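# Move an unpowered, floppy robot arm to another desk

## Task

Take the unpowered 5.7 kg spare robot arm, whose joints move freely, out of its open case on one desk and set it lying on the other desk. At the end it must be motionless with nothing hanging past any desk edge, and it must stay there without the robot holding it. No part of it may drop freely by more than a few centimetres. The case must still be on its own desk at the end. The robot must release the arm and back away, and must not topple or finish leaning.

## Robot and tools

ROBOT. A wheeled base with a vertical column, a tilting head and two six-joint arms (left and right), each ending in a two-finger gripper. Folded, as at the start, it measures 0.73 m long, 0.62 m wide and 1.88 m tall, and its front is 0.40 m ahead of the column. The base can only drive straight or spin in place. It cannot slide sideways.

FRAMES. Base frame: origin on the floor under the column, midway between the drive wheels. x points forward, y to the left, z up. The readings left_hand and right_hand are given in this frame. Each is the point where the fingers meet, and the tips reach 8 mm past it. The hand's z axis runs along the fingers and its y axis across the opening. The odometry frame is the base frame as it was when the scene began. Heading is positive to the left.

execute_actions(actions, cameras). "actions" holds one action or is empty. An empty list only reports the state and images. An action may have "base", "joints" or both. Their motions start together and may finish at different times.
- base: exactly one key. translate_m is a relative straight drive in metres, forward positive, from -3 to 3. rotate_rad is a relative spin in radians, counter-clockwise (left) positive, from -3.2 to 3.2. Both are offsets from where the base last measured itself.
- joints: absolute targets, given by name, in radians (grippers in metres). head_tilt_rad runs -0.61 to 1.308; positive looks down. Joints 1 to 6 use the same ranges on each side. joint1: -2.879 to 2.879. joint2: 0 to 3.141. joint3: 0 to 3.019. joint4: -1.692 to 1.57. joint5: -1.57 to 1.57 (swings the hand sideways, positive to the right). joint6: -2.094 to 2.094 (rolls the hand). left_gripper_m and right_gripper_m give the fingertip gap, 0 (closed) to 0.093. Tolerances for "done" are about ±0.03 to ±0.14 rad, and ±0.003 m for the grippers.
- speeds: optional caps for this action only. translate_m 0.05 to 0.8 m/s, rotate_rad 0.1 to 1 rad/s; the top value is the default. Arms ignore it. A base move that would need more than 8.667 s at its capped speed is refused.
- cameras: cam_head_left, cam_head_right, cam_left_wrist, cam_right_wrist, nav_camera or "all". Null or missing means all; [] means none.
Any unknown key or out-of-range number makes the whole call fail with no motion. Any joint left out of an action may still be driving to its earlier target.

wait(seconds): 0 to 10 s. Nothing new is commanded; it returns the state and images. zoom_image(camera, region): a sharper crop [x0,y0,x1,y1] in pixels of that camera's latest image, at most 504x504. read_manual: licence text only. finished_scene(scene): ends the scene for good and reports success.

ARM GEOMETRY (approximate). With joint1 at -1.57 (left) or 1.57 (right) and joints 5 and 6 at 0, the arm works in a forward vertical plane 0.23 m to that side of the column. Let a = j2 - 0.35, b = 1.05 + j2 - j3, c = b - j4. Then the hand is 0.12 + 0.39 sin a + 0.38 cos b + 0.25 cos c m forward and 1.46 + 0.39 cos a - 0.38 sin b - 0.25 sin c m up. c = 1.57 means the fingers point straight down. For example, j2, j3, j4 = 0.93, 0.78, 0.14 puts the hand about 0.60 m ahead and 1.21 m up. Real hands sag lower and nearer the column by up to 5 cm, or about 12 cm under heavy or far-out loads. An empty hand reaches about 1 m from the shoulder, down to 0.47 m above the floor, so not the floor itself. With fingers pointing down, one arm carries about 3.2 kg at 0.4 m ahead, 2 kg out to 0.6 m, and 1 kg out to 0.8 m. A gripper holds roughly 2 to 6 kg. This 5.7 kg object therefore likely needs both arms, with care given to its loose joints. Fingers are 7 cm long and the gripper body is 10 cm wide. To grip, command a gap smaller than the object; "off_target" is then expected. A reported gap that stays at least 0.002 m above the target means something is held. Joint moves smaller than about 0.03 rad (0.08 for joints 2 and 3) may not happen at all. For gentle contact, step about 0.05 rad per call, counted from your last target.

RESULT LINES. base_status and joint_status give how each commanded motion ended. "done": within tolerance; for the base, the wheels turned the full amount, even if they slipped. "off_target": it stopped short and may still be pushing. "contact_stop" (base only): a wheel stalled. Back off 0.05 m before turning or retrying. "time_out": a blocked arm keeps pushing toward a target at most a little beyond where it stands. Relieve it by sending back the joint positions it reports, though a loaded arm then sinks about 1 cm per kg. "joint command not followed" with a "cause:" line: a self-collision check withheld that arm's targets. Move the offending joints back 0.05 rad or more, or move the other arm away. on_its_own shows what was not commanded in this call. Other lines: base_odometry (wheel-only), turned_by_wheels vs turned_by_imu (a large mismatch means a bump or slip), base_tilt in degrees, motor_effort for the wheels, wheel_motors_off (1 means the wheels are off for 2 s after about 3 s of hard pushing), and motor temperatures. A MOTOR HOT warning starts at 85 °C. At 100 °C an OVER-TEMPERATURE FAULT drops that arm and its load.

CAMERAS. The head cameras sit 1.47 to 1.58 m up and look ahead, tilted down by head_tilt_rad. The wrist cameras sit 0.10 m behind the fingertips and look along the fingers. nav_camera is on the front of the base, 0.23 m up.

AVOID. Letting any part of the object drop more than a few cm, or its loose links flop down. Knocking the case off its desk. The two arms striking or pressing each other hard, which can end the run. Hard shoves with base or arms. Desk tops between 0.30 and 1.20 m up can pass over the base and strike the column. Holding heavy loads so long that motors overheat. Tipping or leaning the robot. Finishing while still touching or supporting the object.

Each tool is called after "Emit:" as name(argument=value, ...), one argument or row to a line, values as JSON.

## Session

Emit:
execute_actions(
  actions=[
    {"joints":{"head_tilt_rad":0.6}},
  ],
)

Scene clock: 0.73 s.
Motor temperatures (°C, as the motors report them): left_arm=[23 22 23 21 22 21] | right_arm=[22 21 21 23 20 24]
base_odometry: x=+0.000 y=+0.000 heading=+0.000 (m, m, rad; odometry frame)
turned_by_wheels: +0.000 (rad since the last result)
turned_by_imu: +0.000 (rad since the last result)
base_tilt: forward=+0.1 right=-0.3 (deg)
base_status: not commanded
joint_positions: head_tilt_rad=+0.618 left_joint1_rad=-1.571 left_joint2_rad=+0.890 left_joint3_rad=+0.416 left_joint4_rad=-0.961 left_joint5_rad=+0.028 left_joint6_rad=-0.093 left_gripper_m=+0.094 right_joint1_rad=+1.573 right_joint2_rad=+0.861 right_joint3_rad=+0.421 right_joint4_rad=-0.966 right_joint5_rad=+0.027 right_joint6_rad=+0.060 right_gripper_m=+0.094
joint_status: all done
wheel_motors_off: 0
motor_effort: left_wheel=+0(0) right_wheel=+2(2) (%)
left_hand: x=+0.1479 y=+0.2197 z=+1.2535 quat_wxyz=(+0.440, +0.048, -0.897, -0.008) (m; base frame)
right_hand: x=+0.1554 y=-0.2296 z=+1.2544 quat_wxyz=(+0.426, -0.020, -0.904, +0.024) (m; base frame)
pictures: cam_head_left, cam_head_right, cam_left_wrist, cam_right_wrist, nav_camera
Images, in order (width x height): cam_head_left 504x504, cam_head_right 504x504, cam_left_wrist 616x616, cam_right_wrist 616x616, nav_camera 504x504.

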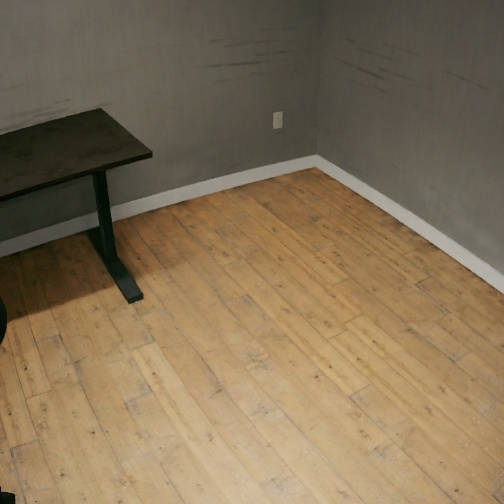

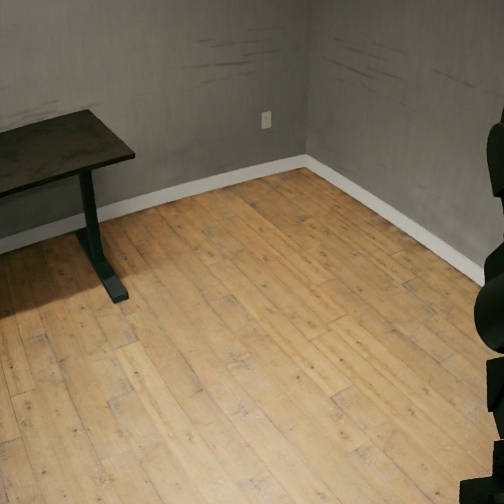

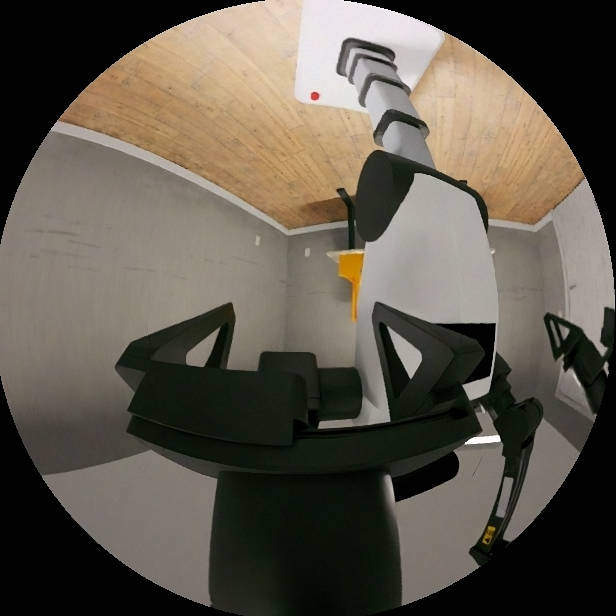

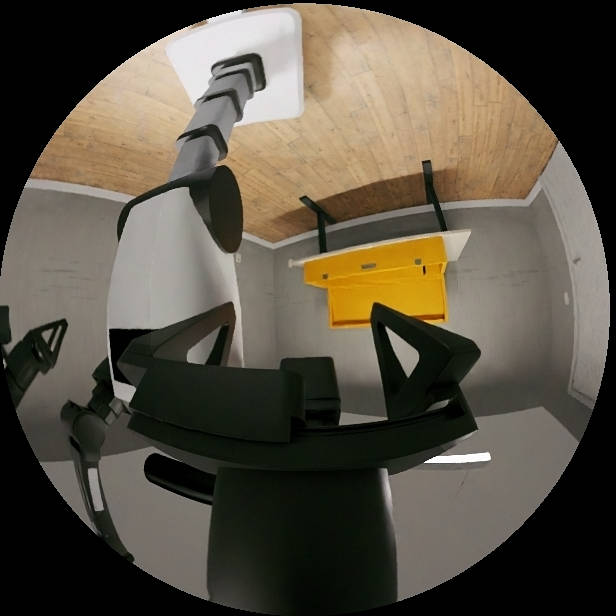

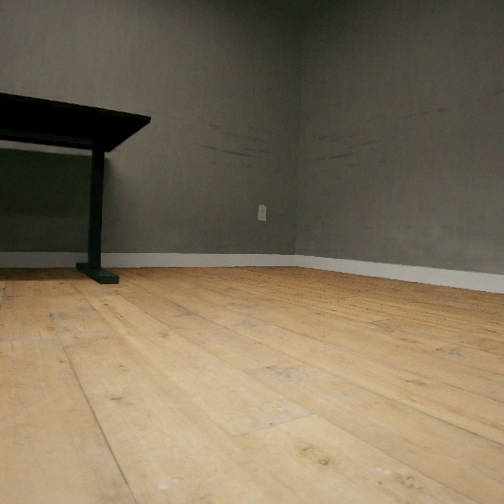

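Emit:
execute_actions(
  actions=[
    {"base":{"rotate_rad":-2.0},"joints":{"head_tilt_rad":0.5}},
  ],
  cameras=["cam_head_left","cam_head_right"],
)

Scene clock: 5.73 s.
Motor temperatures (°C, as the motors report them): left_arm=[23 22 23 21 22 21] | right_arm=[22 21 21 23 20 24]
base_odometry: x=+0.000 y=+0.000 heading=-1.999 (m, m, rad; odometry frame)
turned_by_wheels: -1.999 (rad since the last result)
turned_by_imu: -2.022 (rad since the last result)
base_tilt: forward=+0.1 right=-0.3 (deg)
base_status: done
joint_positions: head_tilt_rad=+0.518 left_joint1_rad=-1.571 left_joint2_rad=+0.890 left_joint3_rad=+0.416 left_joint4_rad=-0.961 left_joint5_rad=+0.028 left_joint6_rad=-0.093 left_gripper_m=+0.094 right_joint1_rad=+1.573 right_joint2_rad=+0.861 right_joint3_rad=+0.421 right_joint4_rad=-0.966 right_joint5_rad=+0.027 right_joint6_rad=+0.060 right_gripper_m=+0.094
joint_status: all done
wheel_motors_off: 0
motor_effort: left_wheel=+3(34) right_wheel=-4(42) (%)
left_hand: x=+0.1479 y=+0.2197 z=+1.2535 quat_wxyz=(+0.440, +0.048, -0.897, -0.008) (m; base frame)
right_hand: x=+0.1554 y=-0.2296 z=+1.2544 quat_wxyz=(+0.426, -0.020, -0.904, +0.024) (m; base frame)
pictures: cam_head_left, cam_head_right
Images, in order (width x height): cam_head_left 504x504, cam_head_right 504x504.

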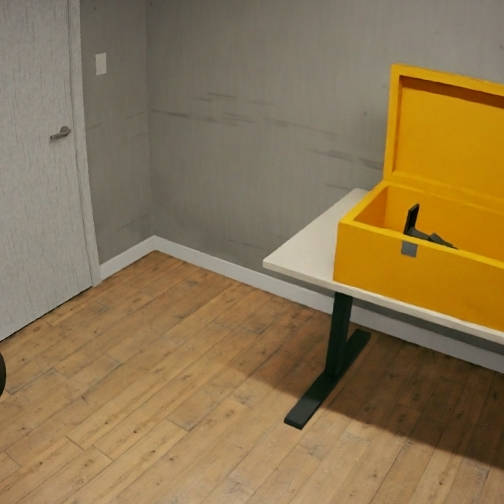

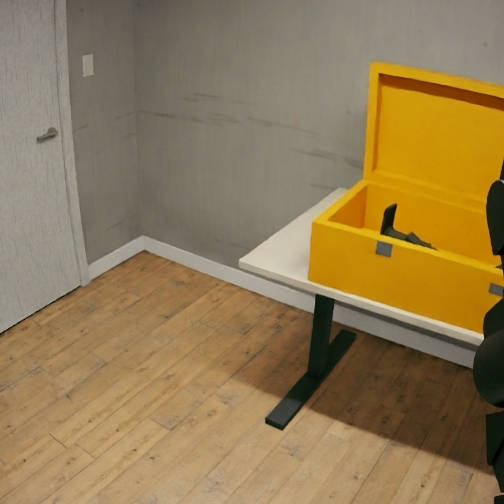

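Emit:
execute_actions(
  actions=[
    {"base":{"rotate_rad":-0.7},"joints":{"head_tilt_rad":0.7}},
  ],
  cameras=["cam_head_left","cam_head_right","nav_camera"],
)

Scene clock: 9.20 s.
Motor temperatures (°C, as the motors report them): left_arm=[23 22 23 21 22 21] | right_arm=[22 21 21 23 20 24]
base_odometry: x=+0.000 y=+0.000 heading=-2.699 (m, m, rad; odometry frame)
turned_by_wheels: -0.699 (rad since the last result)
turned_by_imu: -0.707 (rad since the last result)
base_tilt: forward=+0.1 right=-0.3 (deg)
base_status: done
joint_positions: head_tilt_rad=+0.703 left_joint1_rad=-1.571 left_joint2_rad=+0.890 left_joint3_rad=+0.417 left_joint4_rad=-0.961 left_joint5_rad=+0.028 left_joint6_rad=-0.093 left_gripper_m=+0.094 right_joint1_rad=+1.573 right_joint2_rad=+0.861 right_joint3_rad=+0.421 right_joint4_rad=-0.966 right_joint5_rad=+0.027 right_joint6_rad=+0.060 right_gripper_m=+0.094
joint_status: all done
wheel_motors_off: 0
motor_effort: left_wheel=+3(22) right_wheel=-4(30) (%)
left_hand: x=+0.1481 y=+0.2197 z=+1.2534 quat_wxyz=(+0.440, +0.048, -0.897, -0.008) (m; base frame)
right_hand: x=+0.1554 y=-0.2296 z=+1.2544 quat_wxyz=(+0.426, -0.020, -0.904, +0.024) (m; base frame)
pictures: cam_head_left, cam_head_right, nav_camera
Images, in order (width x height): cam_head_left 504x504, cam_head_right 504x504, nav_camera 504x504.

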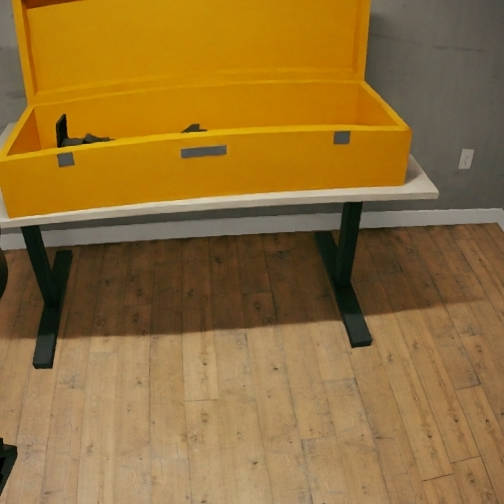

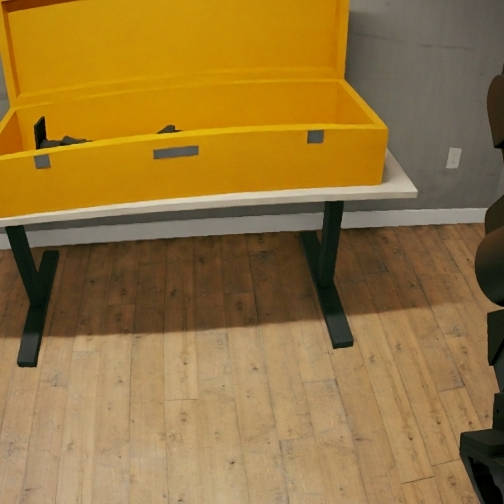

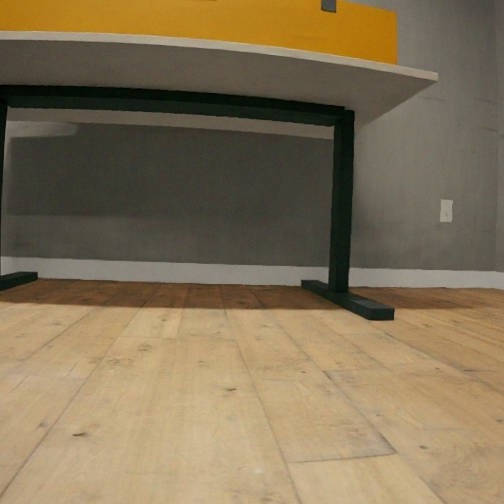

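Emit:
execute_actions(
  actions=[
    {"base":{"translate_m":0.65},"joints":{"head_tilt_rad":1.0}},
  ],
)

Scene clock: 14.50 s.
Motor temperatures (°C, as the motors report them): left_arm=[23 22 23 21 22 21] | right_arm=[22 21 21 23 20 24]
base_odometry: x=-0.587 y=-0.278 heading=-2.699 (m, m, rad; odometry frame)
turned_by_wheels: +0.000 (rad since the last result)
turned_by_imu: +0.002 (rad since the last result)
base_tilt: forward=+0.1 right=-0.3 (deg)
base_status: done
joint_positions: head_tilt_rad=+1.001 left_joint1_rad=-1.571 left_joint2_rad=+0.890 left_joint3_rad=+0.419 left_joint4_rad=-0.961 left_joint5_rad=+0.028 left_joint6_rad=-0.093 left_gripper_m=+0.094 right_joint1_rad=+1.573 right_joint2_rad=+0.861 right_joint3_rad=+0.424 right_joint4_rad=-0.966 right_joint5_rad=+0.027 right_joint6_rad=+0.060 right_gripper_m=+0.094
joint_status: all done
wheel_motors_off: 0
motor_effort: left_wheel=+1(47) right_wheel=+0(55) (%)
left_hand: x=+0.1495 y=+0.2197 z=+1.2530 quat_wxyz=(+0.439, +0.048, -0.897, -0.008) (m; base frame)
right_hand: x=+0.1571 y=-0.2296 z=+1.2540 quat_wxyz=(+0.425, -0.020, -0.905, +0.024) (m; base frame)
pictures: cam_head_left, cam_head_right, cam_left_wrist, cam_right_wrist, nav_camera
Images, in order (width x height): cam_head_left 504x504, cam_head_right 504x504, cam_left_wrist 616x616, cam_right_wrist 616x616, nav_camera 504x504.

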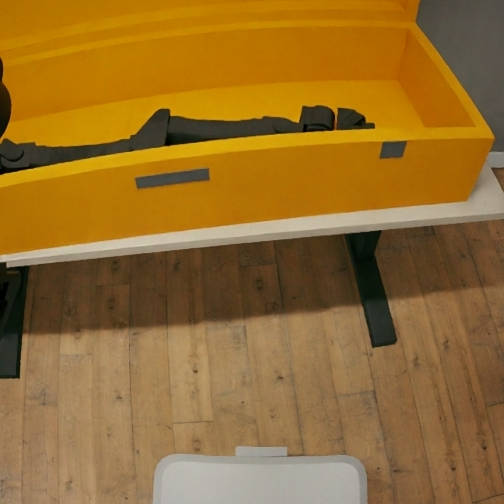

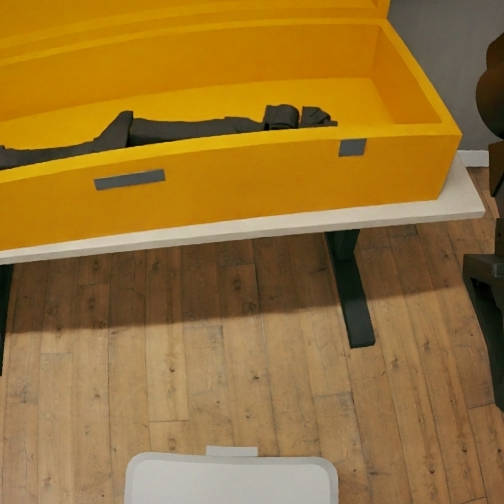

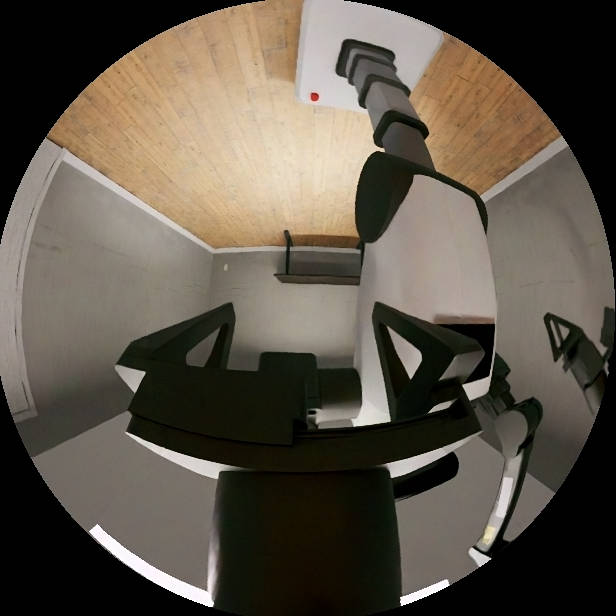

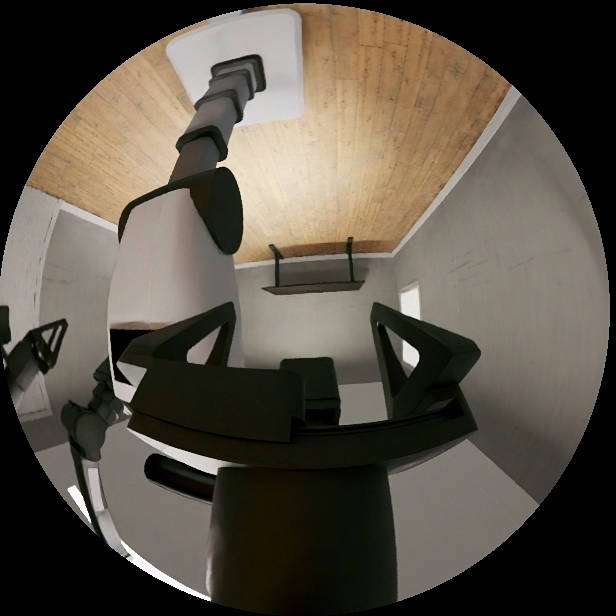

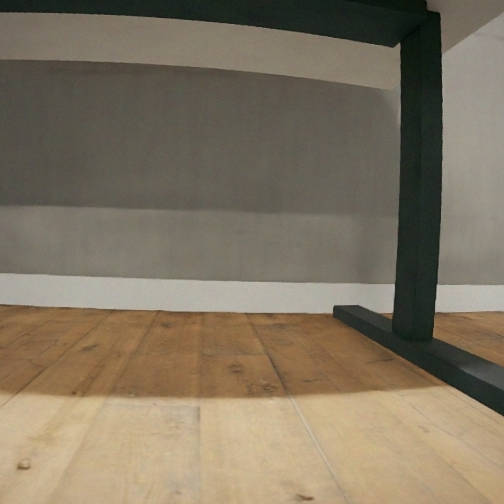

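Emit:
execute_actions(
  actions=[
    {"base":{"rotate_rad":-0.8}},
  ],
  cameras=[],
)

Emit:
execute_actions(
  actions=[
    {"base":{"translate_m":-0.38}},
  ],
  cameras=[],
)

Emit:
execute_actions(
  actions=[
    {"base":{"rotate_rad":0.86},"joints":{"left_joint2_rad":1.0,"left_joint3_rad":1.0,"left_joint4_rad":-0.5,"right_joint2_rad":1.0,"right_joint3_rad":1.0,"right_joint4_rad":-0.5}},
  ],
  cameras=[],
)

Emit:
execute_actions(
  actions=[
    {"base":{"translate_m":0.35}},
  ],
)

Scene clock: 23.93 s.
Motor temperatures (°C, as the motors report them): left_arm=[23 22 23 21 22 21] | right_arm=[22 22 21 23 20 24]
base_odometry: x=-0.587 y=-0.279 heading=+2.785 (m, m, rad; odometry frame)
turned_by_wheels: -0.799 (rad since the last result)
turned_by_imu: -0.805 (rad since the last result)
base_tilt: forward=+0.1 right=-0.3 (deg)
base_status: done
joint_positions: head_tilt_rad=+1.001 left_joint1_rad=-1.571 left_joint2_rad=+0.890 left_joint3_rad=+0.419 left_joint4_rad=-0.961 left_joint5_rad=+0.028 left_joint6_rad=-0.093 left_gripper_m=+0.094 right_joint1_rad=+1.573 right_joint2_rad=+0.861 right_joint3_rad=+0.424 right_joint4_rad=-0.966 right_joint5_rad=+0.027 right_joint6_rad=+0.060 right_gripper_m=+0.094
joint_status: not commanded
wheel_motors_off: 0
motor_effort: left_wheel=+3(34) right_wheel=-5(50) (%)
left_hand: x=+0.1495 y=+0.2197 z=+1.2530 quat_wxyz=(+0.439, +0.048, -0.897, -0.008) (m; base frame)
right_hand: x=+0.1571 y=-0.2296 z=+1.2540 quat_wxyz=(+0.425, -0.020, -0.905, +0.024) (m; base frame)
pictures: none
No camera images: the call's "cameras" was empty. Leave "cameras" out to get every camera's image.

Scene clock: 26.07 s.
Motor temperatures (°C, as the motors report them): left_arm=[23 22 23 21 22 21] | right_arm=[22 22 21 23 20 24]
base_odometry: x=-0.231 y=-0.411 heading=+2.785 (m, m, rad; odometry frame)
turned_by_wheels: +0.000 (rad since the last result)
turned_by_imu: +0.000 (rad since the last result)
base_tilt: forward=+0.1 right=-0.3 (deg)
base_status: done
joint_positions: head_tilt_rad=+1.001 left_joint1_rad=-1.571 left_joint2_rad=+0.889 left_joint3_rad=+0.413 left_joint4_rad=-0.961 left_joint5_rad=+0.028 left_joint6_rad=-0.093 left_gripper_m=+0.094 right_joint1_rad=+1.573 right_joint2_rad=+0.859 right_joint3_rad=+0.418 right_joint4_rad=-0.966 right_joint5_rad=+0.027 right_joint6_rad=+0.060 right_gripper_m=+0.094
joint_status: not commanded
wheel_motors_off: 0
motor_effort: left_wheel=+0(42) right_wheel=+0(63) (%)
left_hand: x=+0.1464 y=+0.2197 z=+1.2540 quat_wxyz=(+0.441, +0.048, -0.896, -0.008) (m; base frame)
right_hand: x=+0.1544 y=-0.2296 z=+1.2548 quat_wxyz=(+0.427, -0.020, -0.904, +0.024) (m; base frame)
pictures: none
No camera images: the call's "cameras" was empty. Leave "cameras" out to get every camera's image.

Scene clock: 28.43 s.
Motor temperatures (°C, as the motors report them): left_arm=[23 22 23 21 22 21] | right_arm=[22 22 21 23 20 24]
base_odometry: x=-0.231 y=-0.411 heading=-2.639 (m, m, rad; odometry frame)
turned_by_wheels: +0.859 (rad since the last result)
turned_by_imu: +0.868 (rad since the last result)
base_tilt: forward=+0.0 right=-0.2 (deg)
base_status: done
joint_positions: head_tilt_rad=+1.001 left_joint1_rad=-1.571 left_joint2_rad=+1.004 left_joint3_rad=+0.999 left_joint4_rad=-0.499 left_joint5_rad=+0.028 left_joint6_rad=-0.093 left_gripper_m=+0.094 right_joint1_rad=+1.571 right_joint2_rad=+0.993 right_joint3_rad=+1.000 right_joint4_rad=-0.499 right_joint5_rad=+0.027 right_joint6_rad=+0.060 right_gripper_m=+0.094
joint_status: all done
wheel_motors_off: 0
motor_effort: left_wheel=-3(26) right_wheel=+5(57) (%)
left_hand: x=+0.5535 y=+0.2195 z=+1.1833 quat_wxyz=(-0.009, +0.046, -0.999, +0.015) (m; base frame)
right_hand: x=+0.5569 y=-0.2300 z=+1.1881 quat_wxyz=(-0.016, -0.030, -0.999, +0.013) (m; base frame)
pictures: none
No camera images: the call's "cameras" was empty. Leave "cameras" out to get every camera's image.

Scene clock: 30.73 s.
Motor temperatures (°C, as the motors report them): left_arm=[23 22 23 21 22 21] | right_arm=[22 22 22 23 20 24]
base_odometry: x=-0.538 y=-0.580 heading=-2.638 (m, m, rad; odometry frame)
turned_by_wheels: +0.000 (rad since the last result)
turned_by_imu: +0.001 (rad since the last result)
base_tilt: forward=+0.2 right=-0.2 (deg)
base_status: done
joint_positions: head_tilt_rad=+1.001 left_joint1_rad=-1.571 left_joint2_rad=+1.004 left_joint3_rad=+0.994 left_joint4_rad=-0.499 left_joint5_rad=+0.028 left_joint6_rad=-0.093 left_gripper_m=+0.094 right_joint1_rad=+1.571 right_joint2_rad=+0.995 right_joint3_rad=+0.994 right_joint4_rad=-0.499 right_joint5_rad=+0.027 right_joint6_rad=+0.060 right_gripper_m=+0.094
joint_status: not commanded
wheel_motors_off: 0
motor_effort: left_wheel=+1(44) right_wheel=-1(62) (%)
left_hand: x=+0.5503 y=+0.2195 z=+1.1823 quat_wxyz=(-0.007, +0.046, -0.999, +0.015) (m; base frame)
right_hand: x=+0.5529 y=-0.2300 z=+1.1860 quat_wxyz=(-0.012, -0.030, -0.999, +0.013) (m; base frame)
pictures: cam_head_left, cam_head_right, cam_left_wrist, cam_right_wrist, nav_camera
Images, in order (width x height): cam_head_left 504x504, cam_head_right 504x504, cam_left_wrist 616x616, cam_right_wrist 616x616, nav_camera 504x504.

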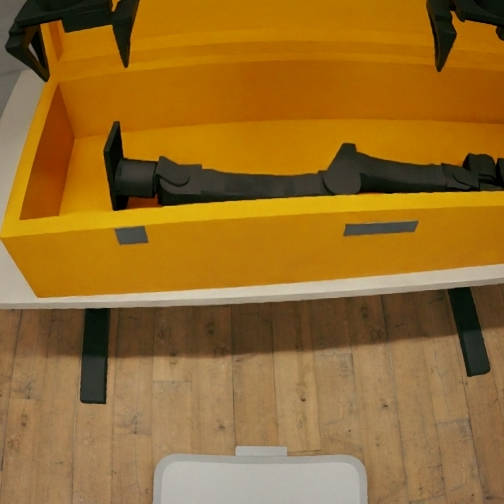

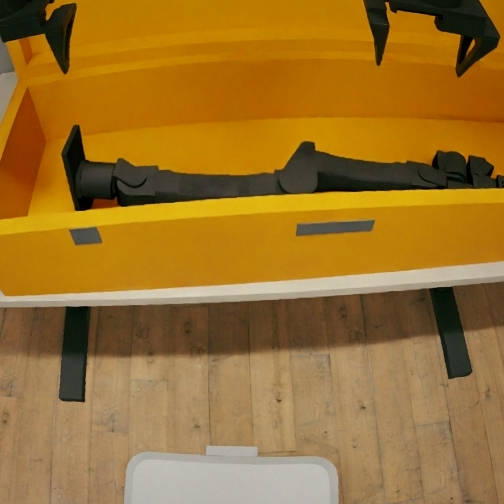

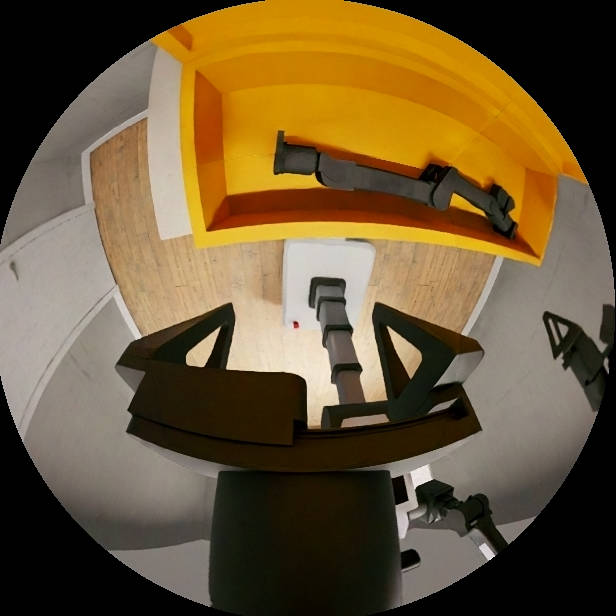

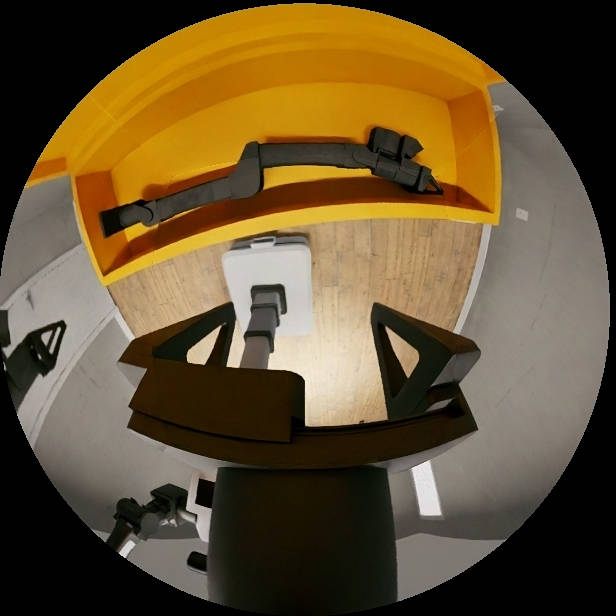

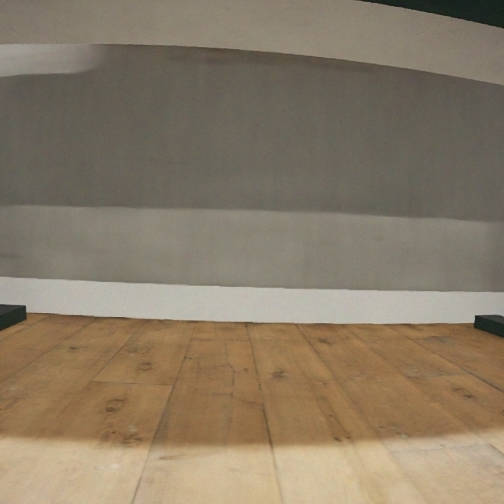

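Emit:
execute_actions(
  actions=[
    {"base":{"rotate_rad":0.5}},
  ],
  cameras=[],
)

Emit:
execute_actions(
  actions=[
    {"base":{"translate_m":-0.25},"joints":{"left_joint2_rad":0.95,"left_joint3_rad":0.64,"left_joint4_rad":-0.21,"right_joint2_rad":0.95,"right_joint3_rad":0.64,"right_joint4_rad":-0.21,"left_joint6_rad":1.5,"right_joint6_rad":1.6}},
  ],
  cameras=[],
)

Emit:
execute_actions(
  actions=[
    {"base":{"rotate_rad":-0.5}},
  ],
  cameras=[],
)

Emit:
execute_actions(
  actions=[
    {"base":{"translate_m":0.47},"joints":{"head_tilt_rad":1.25}},
  ],
)

Scene clock: 44.77 s.
Motor temperatures (°C, as the motors report them): left_arm=[23 23 24 21 22 21] | right_arm=[22 23 22 23 20 24]
base_odometry: x=-0.538 y=-0.580 heading=-2.139 (m, m, rad; odometry frame)
turned_by_wheels: +0.499 (rad since the last result)
turned_by_imu: +0.503 (rad since the last result)
base_tilt: forward=+0.0 right=-0.3 (deg)
base_status: done
joint_positions: head_tilt_rad=+1.001 left_joint1_rad=-1.571 left_joint2_rad=+1.004 left_joint3_rad=+0.994 left_joint4_rad=-0.499 left_joint5_rad=+0.028 left_joint6_rad=-0.093 left_gripper_m=+0.094 right_joint1_rad=+1.571 right_joint2_rad=+0.995 right_joint3_rad=+0.994 right_joint4_rad=-0.499 right_joint5_rad=+0.027 right_joint6_rad=+0.060 right_gripper_m=+0.094
joint_status: not commanded
wheel_motors_off: 0
motor_effort: left_wheel=-3(39) right_wheel=+5(49) (%)
left_hand: x=+0.5503 y=+0.2195 z=+1.1823 quat_wxyz=(-0.007, +0.046, -0.999, +0.015) (m; base frame)
right_hand: x=+0.5529 y=-0.2299 z=+1.1860 quat_wxyz=(-0.012, -0.030, -0.999, +0.013) (m; base frame)
pictures: none
No camera images: the call's "cameras" was empty. Leave "cameras" out to get every camera's image.

Scene clock: 46.73 s.
Motor temperatures (°C, as the motors report them): left_arm=[23 23 24 21 22 21] | right_arm=[22 23 22 23 20 24]
base_odometry: x=-0.403 y=-0.369 heading=-2.138 (m, m, rad; odometry frame)
turned_by_wheels: +0.001 (rad since the last result)
turned_by_imu: +0.001 (rad since the last result)
base_tilt: forward=+0.1 right=-0.3 (deg)
base_status: done
joint_positions: head_tilt_rad=+1.001 left_joint1_rad=-1.571 left_joint2_rad=+0.957 left_joint3_rad=+0.630 left_joint4_rad=-0.226 left_joint5_rad=+0.028 left_joint6_rad=+1.488 left_gripper_m=+0.094 right_joint1_rad=+1.571 right_joint2_rad=+0.947 right_joint3_rad=+0.630 right_joint4_rad=-0.222 right_joint5_rad=+0.027 right_joint6_rad=+1.593 right_gripper_m=+0.094
joint_status: all done
wheel_motors_off: 0
motor_effort: left_wheel=+1(48) right_wheel=-1(54) (%)
left_hand: x=+0.4121 y=+0.2195 z=+1.1510 quat_wxyz=(+0.001, -0.677, -0.736, +0.020) (m; base frame)
right_hand: x=+0.4160 y=-0.2299 z=+1.1540 quat_wxyz=(-0.004, -0.715, -0.699, +0.015) (m; base frame)
pictures: none
No camera images: the call's "cameras" was empty. Leave "cameras" out to get every camera's image.

Scene clock: 48.63 s.
Motor temperatures (°C, as the motors report them): left_arm=[23 23 24 21 22 21] | right_arm=[22 23 22 23 20 24]
base_odometry: x=-0.403 y=-0.369 heading=-2.638 (m, m, rad; odometry frame)
turned_by_wheels: -0.499 (rad since the last result)
turned_by_imu: -0.503 (rad since the last result)
base_tilt: forward=+0.1 right=-0.3 (deg)
base_status: done
joint_positions: head_tilt_rad=+1.001 left_joint1_rad=-1.571 left_joint2_rad=+0.957 left_joint3_rad=+0.634 left_joint4_rad=-0.226 left_joint5_rad=+0.028 left_joint6_rad=+1.488 left_gripper_m=+0.094 right_joint1_rad=+1.571 right_joint2_rad=+0.947 right_joint3_rad=+0.631 right_joint4_rad=-0.222 right_joint5_rad=+0.027 right_joint6_rad=+1.593 right_gripper_m=+0.094
joint_status: not commanded
wheel_motors_off: 0
motor_effort: left_wheel=+4(40) right_wheel=-4(39) (%)
left_hand: x=+0.4142 y=+0.2195 z=+1.1513 quat_wxyz=(+0.000, -0.677, -0.736, +0.019) (m; base frame)
right_hand: x=+0.4164 y=-0.2299 z=+1.1541 quat_wxyz=(-0.004, -0.715, -0.699, +0.015) (m; base frame)
pictures: none
No camera images: the call's "cameras" was empty. Leave "cameras" out to get every camera's image.

Scene clock: 50.97 s.
Motor temperatures (°C, as the motors report them): left_arm=[23 23 23 21 22 21] | right_arm=[22 23 22 23 20 24]
base_odometry: x=-0.815 y=-0.596 heading=-2.638 (m, m, rad; odometry frame)
turned_by_wheels: +0.000 (rad since the last result)
turned_by_imu: +0.001 (rad since the last result)
base_tilt: forward=+0.1 right=-0.3 (deg)
base_status: done
joint_positions: head_tilt_rad=+1.248 left_joint1_rad=-1.571 left_joint2_rad=+0.957 left_joint3_rad=+0.639 left_joint4_rad=-0.222 left_joint5_rad=+0.028 left_joint6_rad=+1.488 left_gripper_m=+0.094 right_joint1_rad=+1.571 right_joint2_rad=+0.947 right_joint3_rad=+0.638 right_joint4_rad=-0.219 right_joint5_rad=+0.027 right_joint6_rad=+1.593 right_gripper_m=+0.094
joint_status: all done
wheel_motors_off: 0
motor_effort: left_wheel=+0(46) right_wheel=+0(56) (%)
left_hand: x=+0.4185 y=+0.2195 z=+1.1516 quat_wxyz=(-0.004, -0.677, -0.736, +0.016) (m; base frame)
right_hand: x=+0.4216 y=-0.2299 z=+1.1545 quat_wxyz=(-0.008, -0.715, -0.699, +0.011) (m; base frame)
pictures: cam_head_left, cam_head_right, cam_left_wrist, cam_right_wrist, nav_camera
Images, in order (width x height): cam_head_left 504x504, cam_head_right 504x504, cam_left_wrist 616x616, cam_right_wrist 616x616, nav_camera 504x504.

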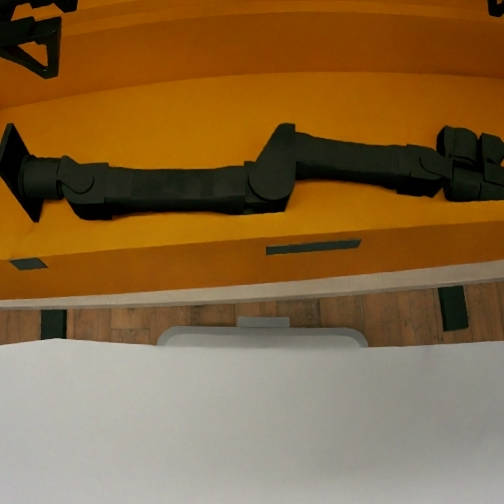

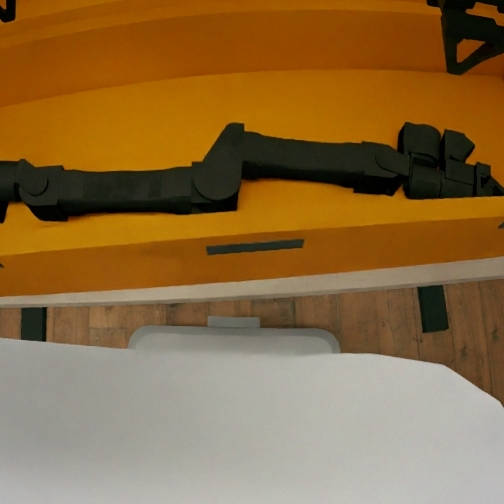

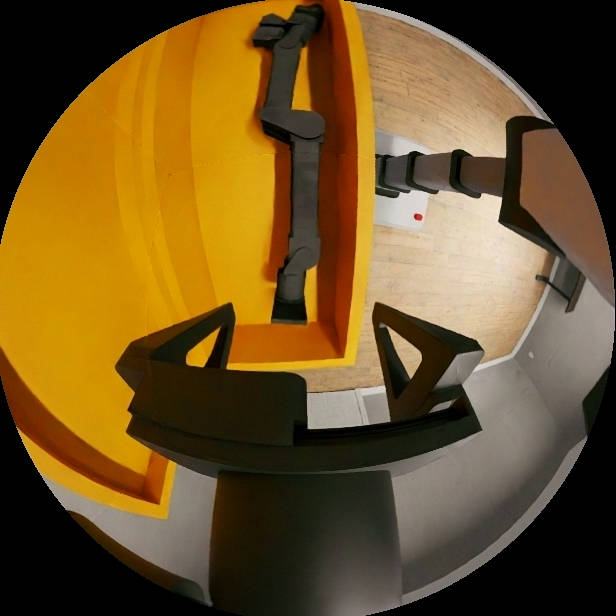

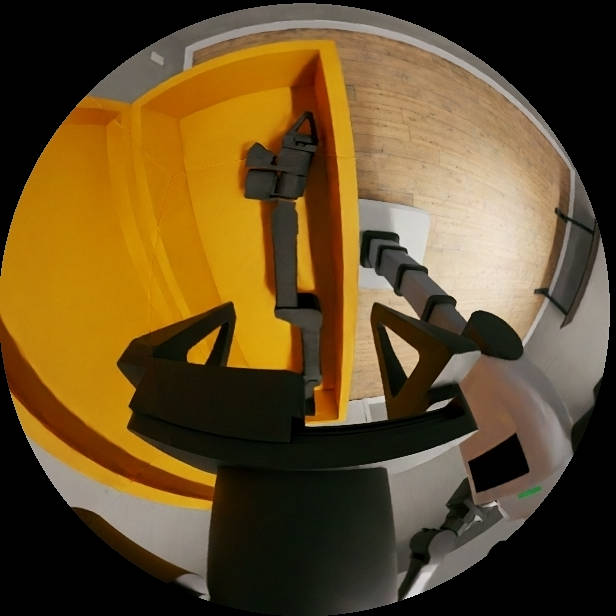

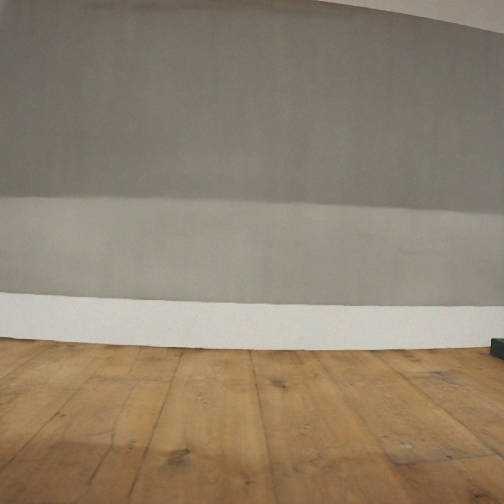

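Emit:
execute_actions(
  actions=[
    {"joints":{"left_joint2_rad":1.65,"left_joint3_rad":0.94,"left_joint4_rad":0.19,"right_joint2_rad":1.65,"right_joint3_rad":1.05,"right_joint4_rad":0.08}},
  ],
)

Scene clock: 56.80 s.
Motor temperatures (°C, as the motors report them): left_arm=[23 23 23 21 22 21] | right_arm=[22 23 22 23 20 24]
base_odometry: x=-0.815 y=-0.596 heading=-2.638 (m, m, rad; odometry frame)
turned_by_wheels: +0.000 (rad since the last result)
turned_by_imu: +0.001 (rad since the last result)
base_tilt: forward=+0.1 right=-0.3 (deg)
base_status: not commanded
joint_positions: head_tilt_rad=+1.248 left_joint1_rad=-1.571 left_joint2_rad=+1.672 left_joint3_rad=+0.942 left_joint4_rad=+0.184 left_joint5_rad=+0.028 left_joint6_rad=+1.489 left_gripper_m=+0.094 right_joint1_rad=+1.571 right_joint2_rad=+1.657 right_joint3_rad=+1.050 right_joint4_rad=+0.083 right_joint5_rad=+0.027 right_joint6_rad=+1.593 right_gripper_m=+0.094
joint_status: all done
wheel_motors_off: 0
motor_effort: left_wheel=-1(3) right_wheel=+1(4) (%)
left_hand: x=+0.4136 y=+0.2194 z=+0.9299 quat_wxyz=(-0.002, -0.677, -0.735, +0.018) (m; base frame)
right_hand: x=+0.4642 y=-0.2298 z=+0.9287 quat_wxyz=(-0.010, -0.715, -0.699, +0.009) (m; base frame)
pictures: cam_head_left, cam_head_right, cam_left_wrist, cam_right_wrist, nav_camera
Images, in order (width x height): cam_head_left 504x504, cam_head_right 504x504, cam_left_wrist 616x616, cam_right_wrist 616x616, nav_camera 504x504.

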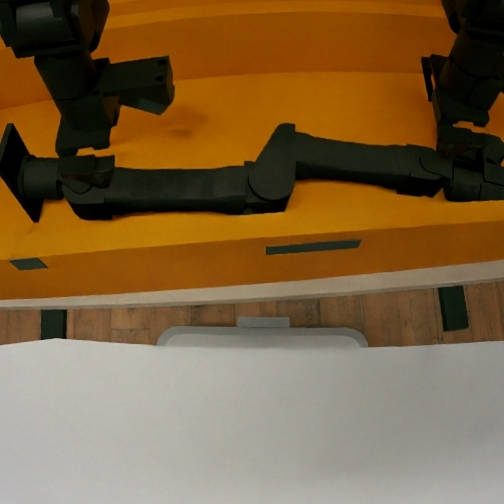

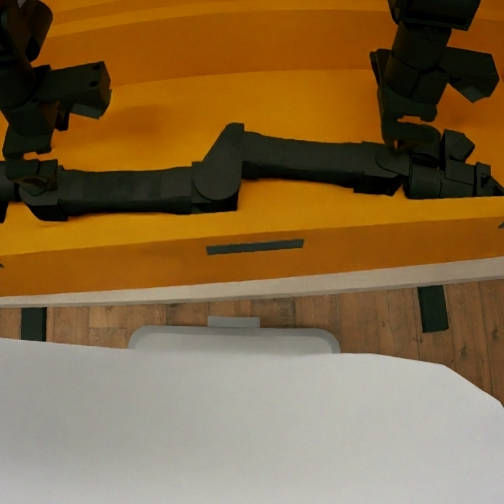

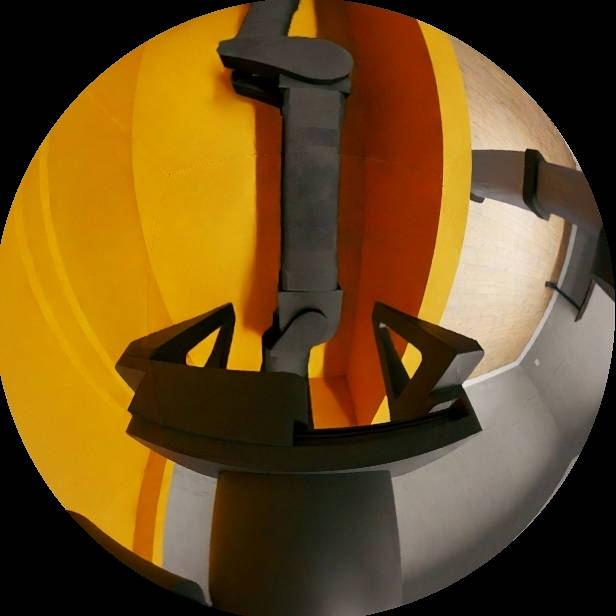

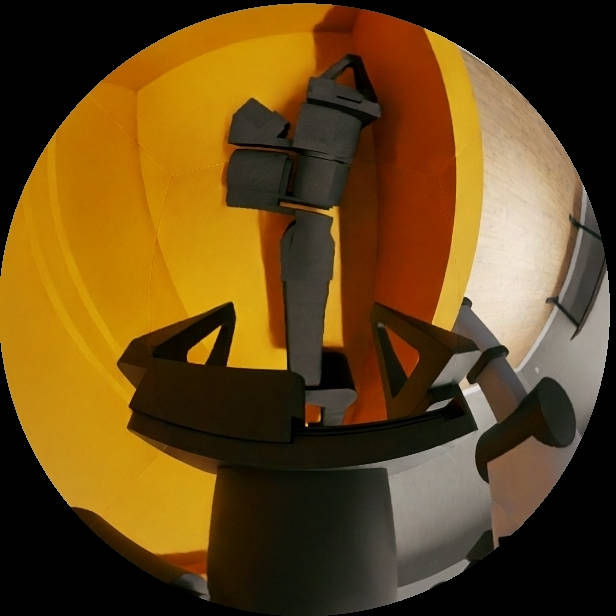

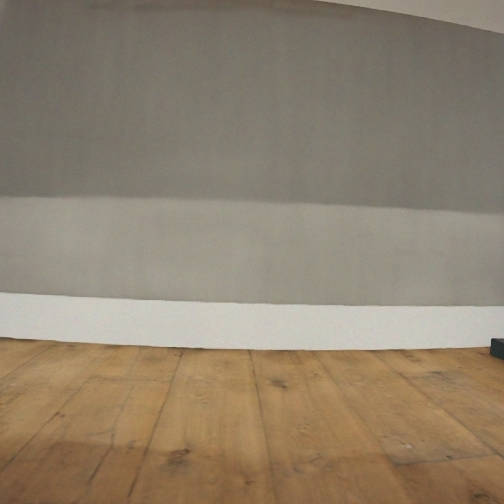

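Emit:
execute_actions(
  actions=[
    {"joints":{"left_joint1_rad":-1.69,"left_joint2_rad":1.9,"left_joint3_rad":1.16,"left_joint4_rad":0.22,"right_joint2_rad":1.9,"right_joint3_rad":1.28,"right_joint4_rad":0.1}},
  ],
  cameras=["cam_head_left","cam_left_wrist","cam_right_wrist"],
)

Scene clock: 62.77 s.
Motor temperatures (°C, as the motors report them): left_arm=[23 24 23 21 22 21] | right_arm=[22 23 22 23 21 24]
base_odometry: x=-0.815 y=-0.596 heading=-2.638 (m, m, rad; odometry frame)
turned_by_wheels: +0.000 (rad since the last result)
turned_by_imu: +0.001 (rad since the last result)
base_tilt: forward=+0.1 right=-0.3 (deg)
base_status: not commanded
joint_positions: head_tilt_rad=+1.248 left_joint1_rad=-1.693 left_joint2_rad=+1.886 left_joint3_rad=+1.159 left_joint4_rad=+0.214 left_joint5_rad=+0.030 left_joint6_rad=+1.489 left_gripper_m=+0.094 right_joint1_rad=+1.571 right_joint2_rad=+1.903 right_joint3_rad=+1.278 right_joint4_rad=+0.095 right_joint5_rad=+0.027 right_joint6_rad=+1.593 right_gripper_m=+0.094
joint_status: all done
wheel_motors_off: 0
motor_effort: left_wheel=+0(3) right_wheel=+2(2) (%)
left_hand: x=+0.4305 y=+0.1334 z=+0.8533 quat_wxyz=(-0.050, -0.698, -0.713, +0.047) (m; base frame)
right_hand: x=+0.4683 y=-0.2297 z=+0.8358 quat_wxyz=(-0.007, -0.715, -0.699, +0.012) (m; base frame)
pictures: cam_head_left, cam_left_wrist, cam_right_wrist
Images, in order (width x height): cam_head_left 504x504, cam_left_wrist 616x616, cam_right_wrist 616x616.

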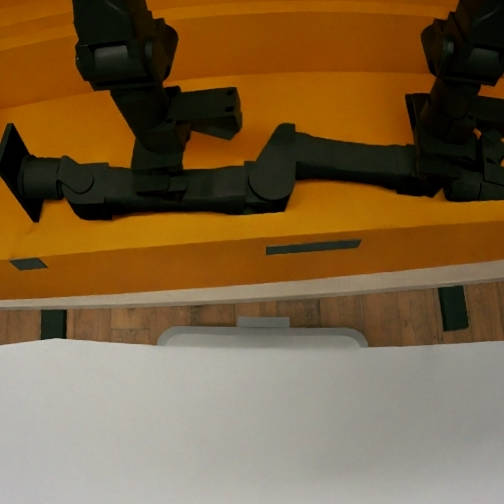

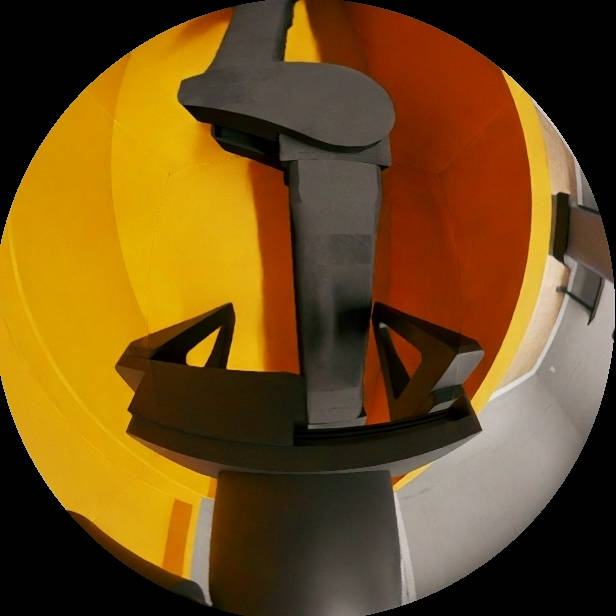

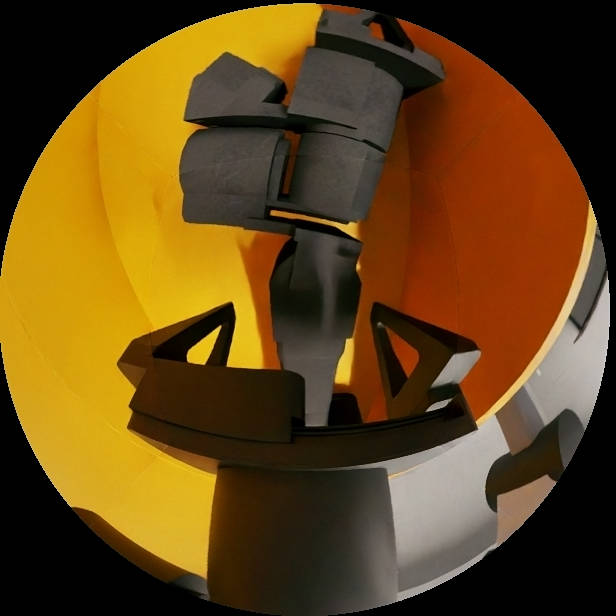

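Emit:
execute_actions(
  actions=[
    {"joints":{"left_joint1_rad":-1.64,"left_joint2_rad":1.9,"left_joint3_rad":1.07,"left_joint4_rad":0.3}},
  ],
  cameras=[],
)

Emit:
execute_actions(
  actions=[
    {"joints":{"left_joint2_rad":2.07,"left_joint3_rad":1.23,"left_joint4_rad":0.3,"right_joint2_rad":2.05,"right_joint3_rad":1.42,"right_joint4_rad":0.11}},
  ],
  cameras=["cam_head_left","cam_left_wrist","cam_right_wrist"],
)

Scene clock: 67.87 s.
Motor temperatures (°C, as the motors report them): left_arm=[23 24 23 21 22 21] | right_arm=[22 23 22 23 21 24]
base_odometry: x=-0.815 y=-0.596 heading=-2.638 (m, m, rad; odometry frame)
turned_by_wheels: +0.000 (rad since the last result)
turned_by_imu: +0.001 (rad since the last result)
base_tilt: forward=+0.1 right=-0.3 (deg)
base_status: not commanded
joint_positions: head_tilt_rad=+1.248 left_joint1_rad=-1.633 left_joint2_rad=+1.886 left_joint3_rad=+1.071 left_joint4_rad=+0.286 left_joint5_rad=+0.029 left_joint6_rad=+1.489 left_gripper_m=+0.094 right_joint1_rad=+1.571 right_joint2_rad=+1.903 right_joint3_rad=+1.278 right_joint4_rad=+0.095 right_joint5_rad=+0.027 right_joint6_rad=+1.593 right_gripper_m=+0.094
joint_status: all done
wheel_motors_off: 0
motor_effort: left_wheel=-1(0) right_wheel=+2(2) (%)
left_hand: x=+0.3962 y=+0.1774 z=+0.8578 quat_wxyz=(-0.026, -0.688, -0.724, +0.033) (m; base frame)
right_hand: x=+0.4683 y=-0.2297 z=+0.8358 quat_wxyz=(-0.007, -0.715, -0.699, +0.012) (m; base frame)
pictures: none
No camera images: the call's "cameras" was empty. Leave "cameras" out to get every camera's image.

Scene clock: 68.83 s.
Motor temperatures (°C, as the motors report them): left_arm=[23 24 23 21 22 21] | right_arm=[22 23 22 23 21 24]
base_odometry: x=-0.815 y=-0.596 heading=-2.638 (m, m, rad; odometry frame)
turned_by_wheels: +0.000 (rad since the last result)
turned_by_imu: +0.000 (rad since the last result)
base_tilt: forward=+0.1 right=-0.3 (deg)
base_status: not commanded
joint_positions: head_tilt_rad=+1.248 left_joint1_rad=-1.642 left_joint2_rad=+2.040 left_joint3_rad=+1.237 left_joint4_rad=+0.292 left_joint5_rad=+0.027 left_joint6_rad=+1.493 left_gripper_m=+0.094 right_joint1_rad=+1.571 right_joint2_rad=+2.058 right_joint3_rad=+1.418 right_joint4_rad=+0.100 right_joint5_rad=+0.027 right_joint6_rad=+1.593 right_gripper_m=+0.094
joint_status: all done
wheel_motors_off: 0
motor_effort: left_wheel=+0(2) right_wheel=+1(2) (%)
left_hand: x=+0.4023 y=+0.1681 z=+0.7978 quat_wxyz=(-0.034, -0.691, -0.721, +0.028) (m; base frame)
right_hand: x=+0.4561 y=-0.2297 z=+0.7770 quat_wxyz=(-0.004, -0.715, -0.699, +0.015) (m; base frame)
pictures: cam_head_left, cam_left_wrist, cam_right_wrist
Images, in order (width x height): cam_head_left 504x504, cam_left_wrist 616x616, cam_right_wrist 616x616.

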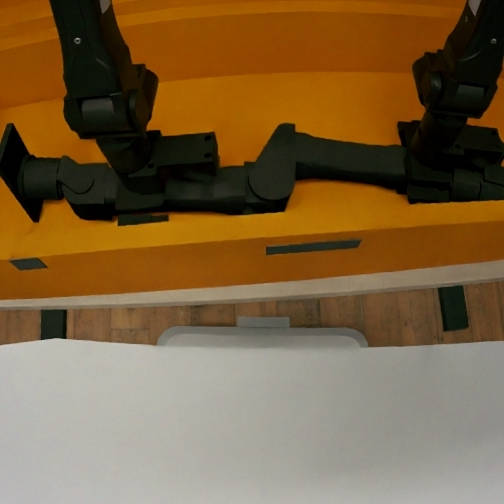

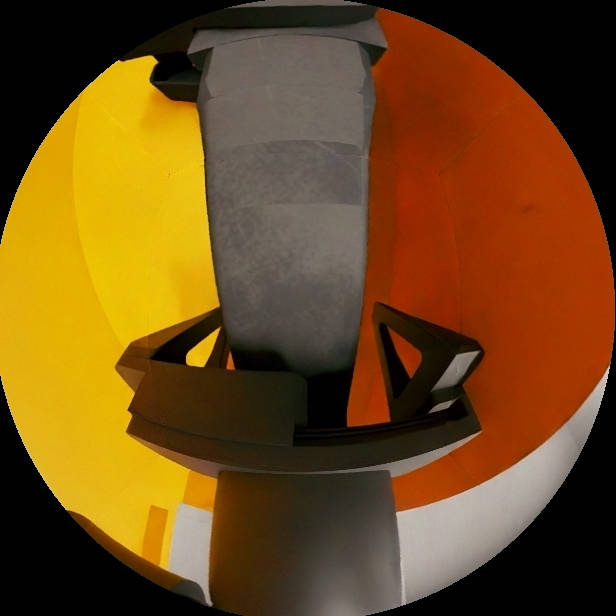

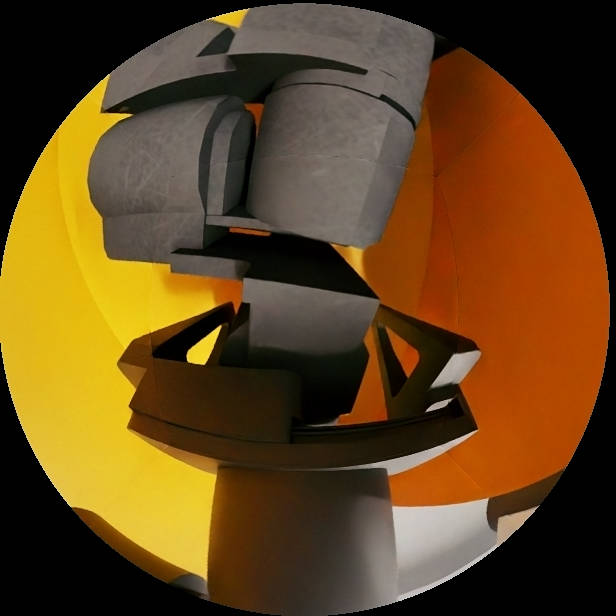

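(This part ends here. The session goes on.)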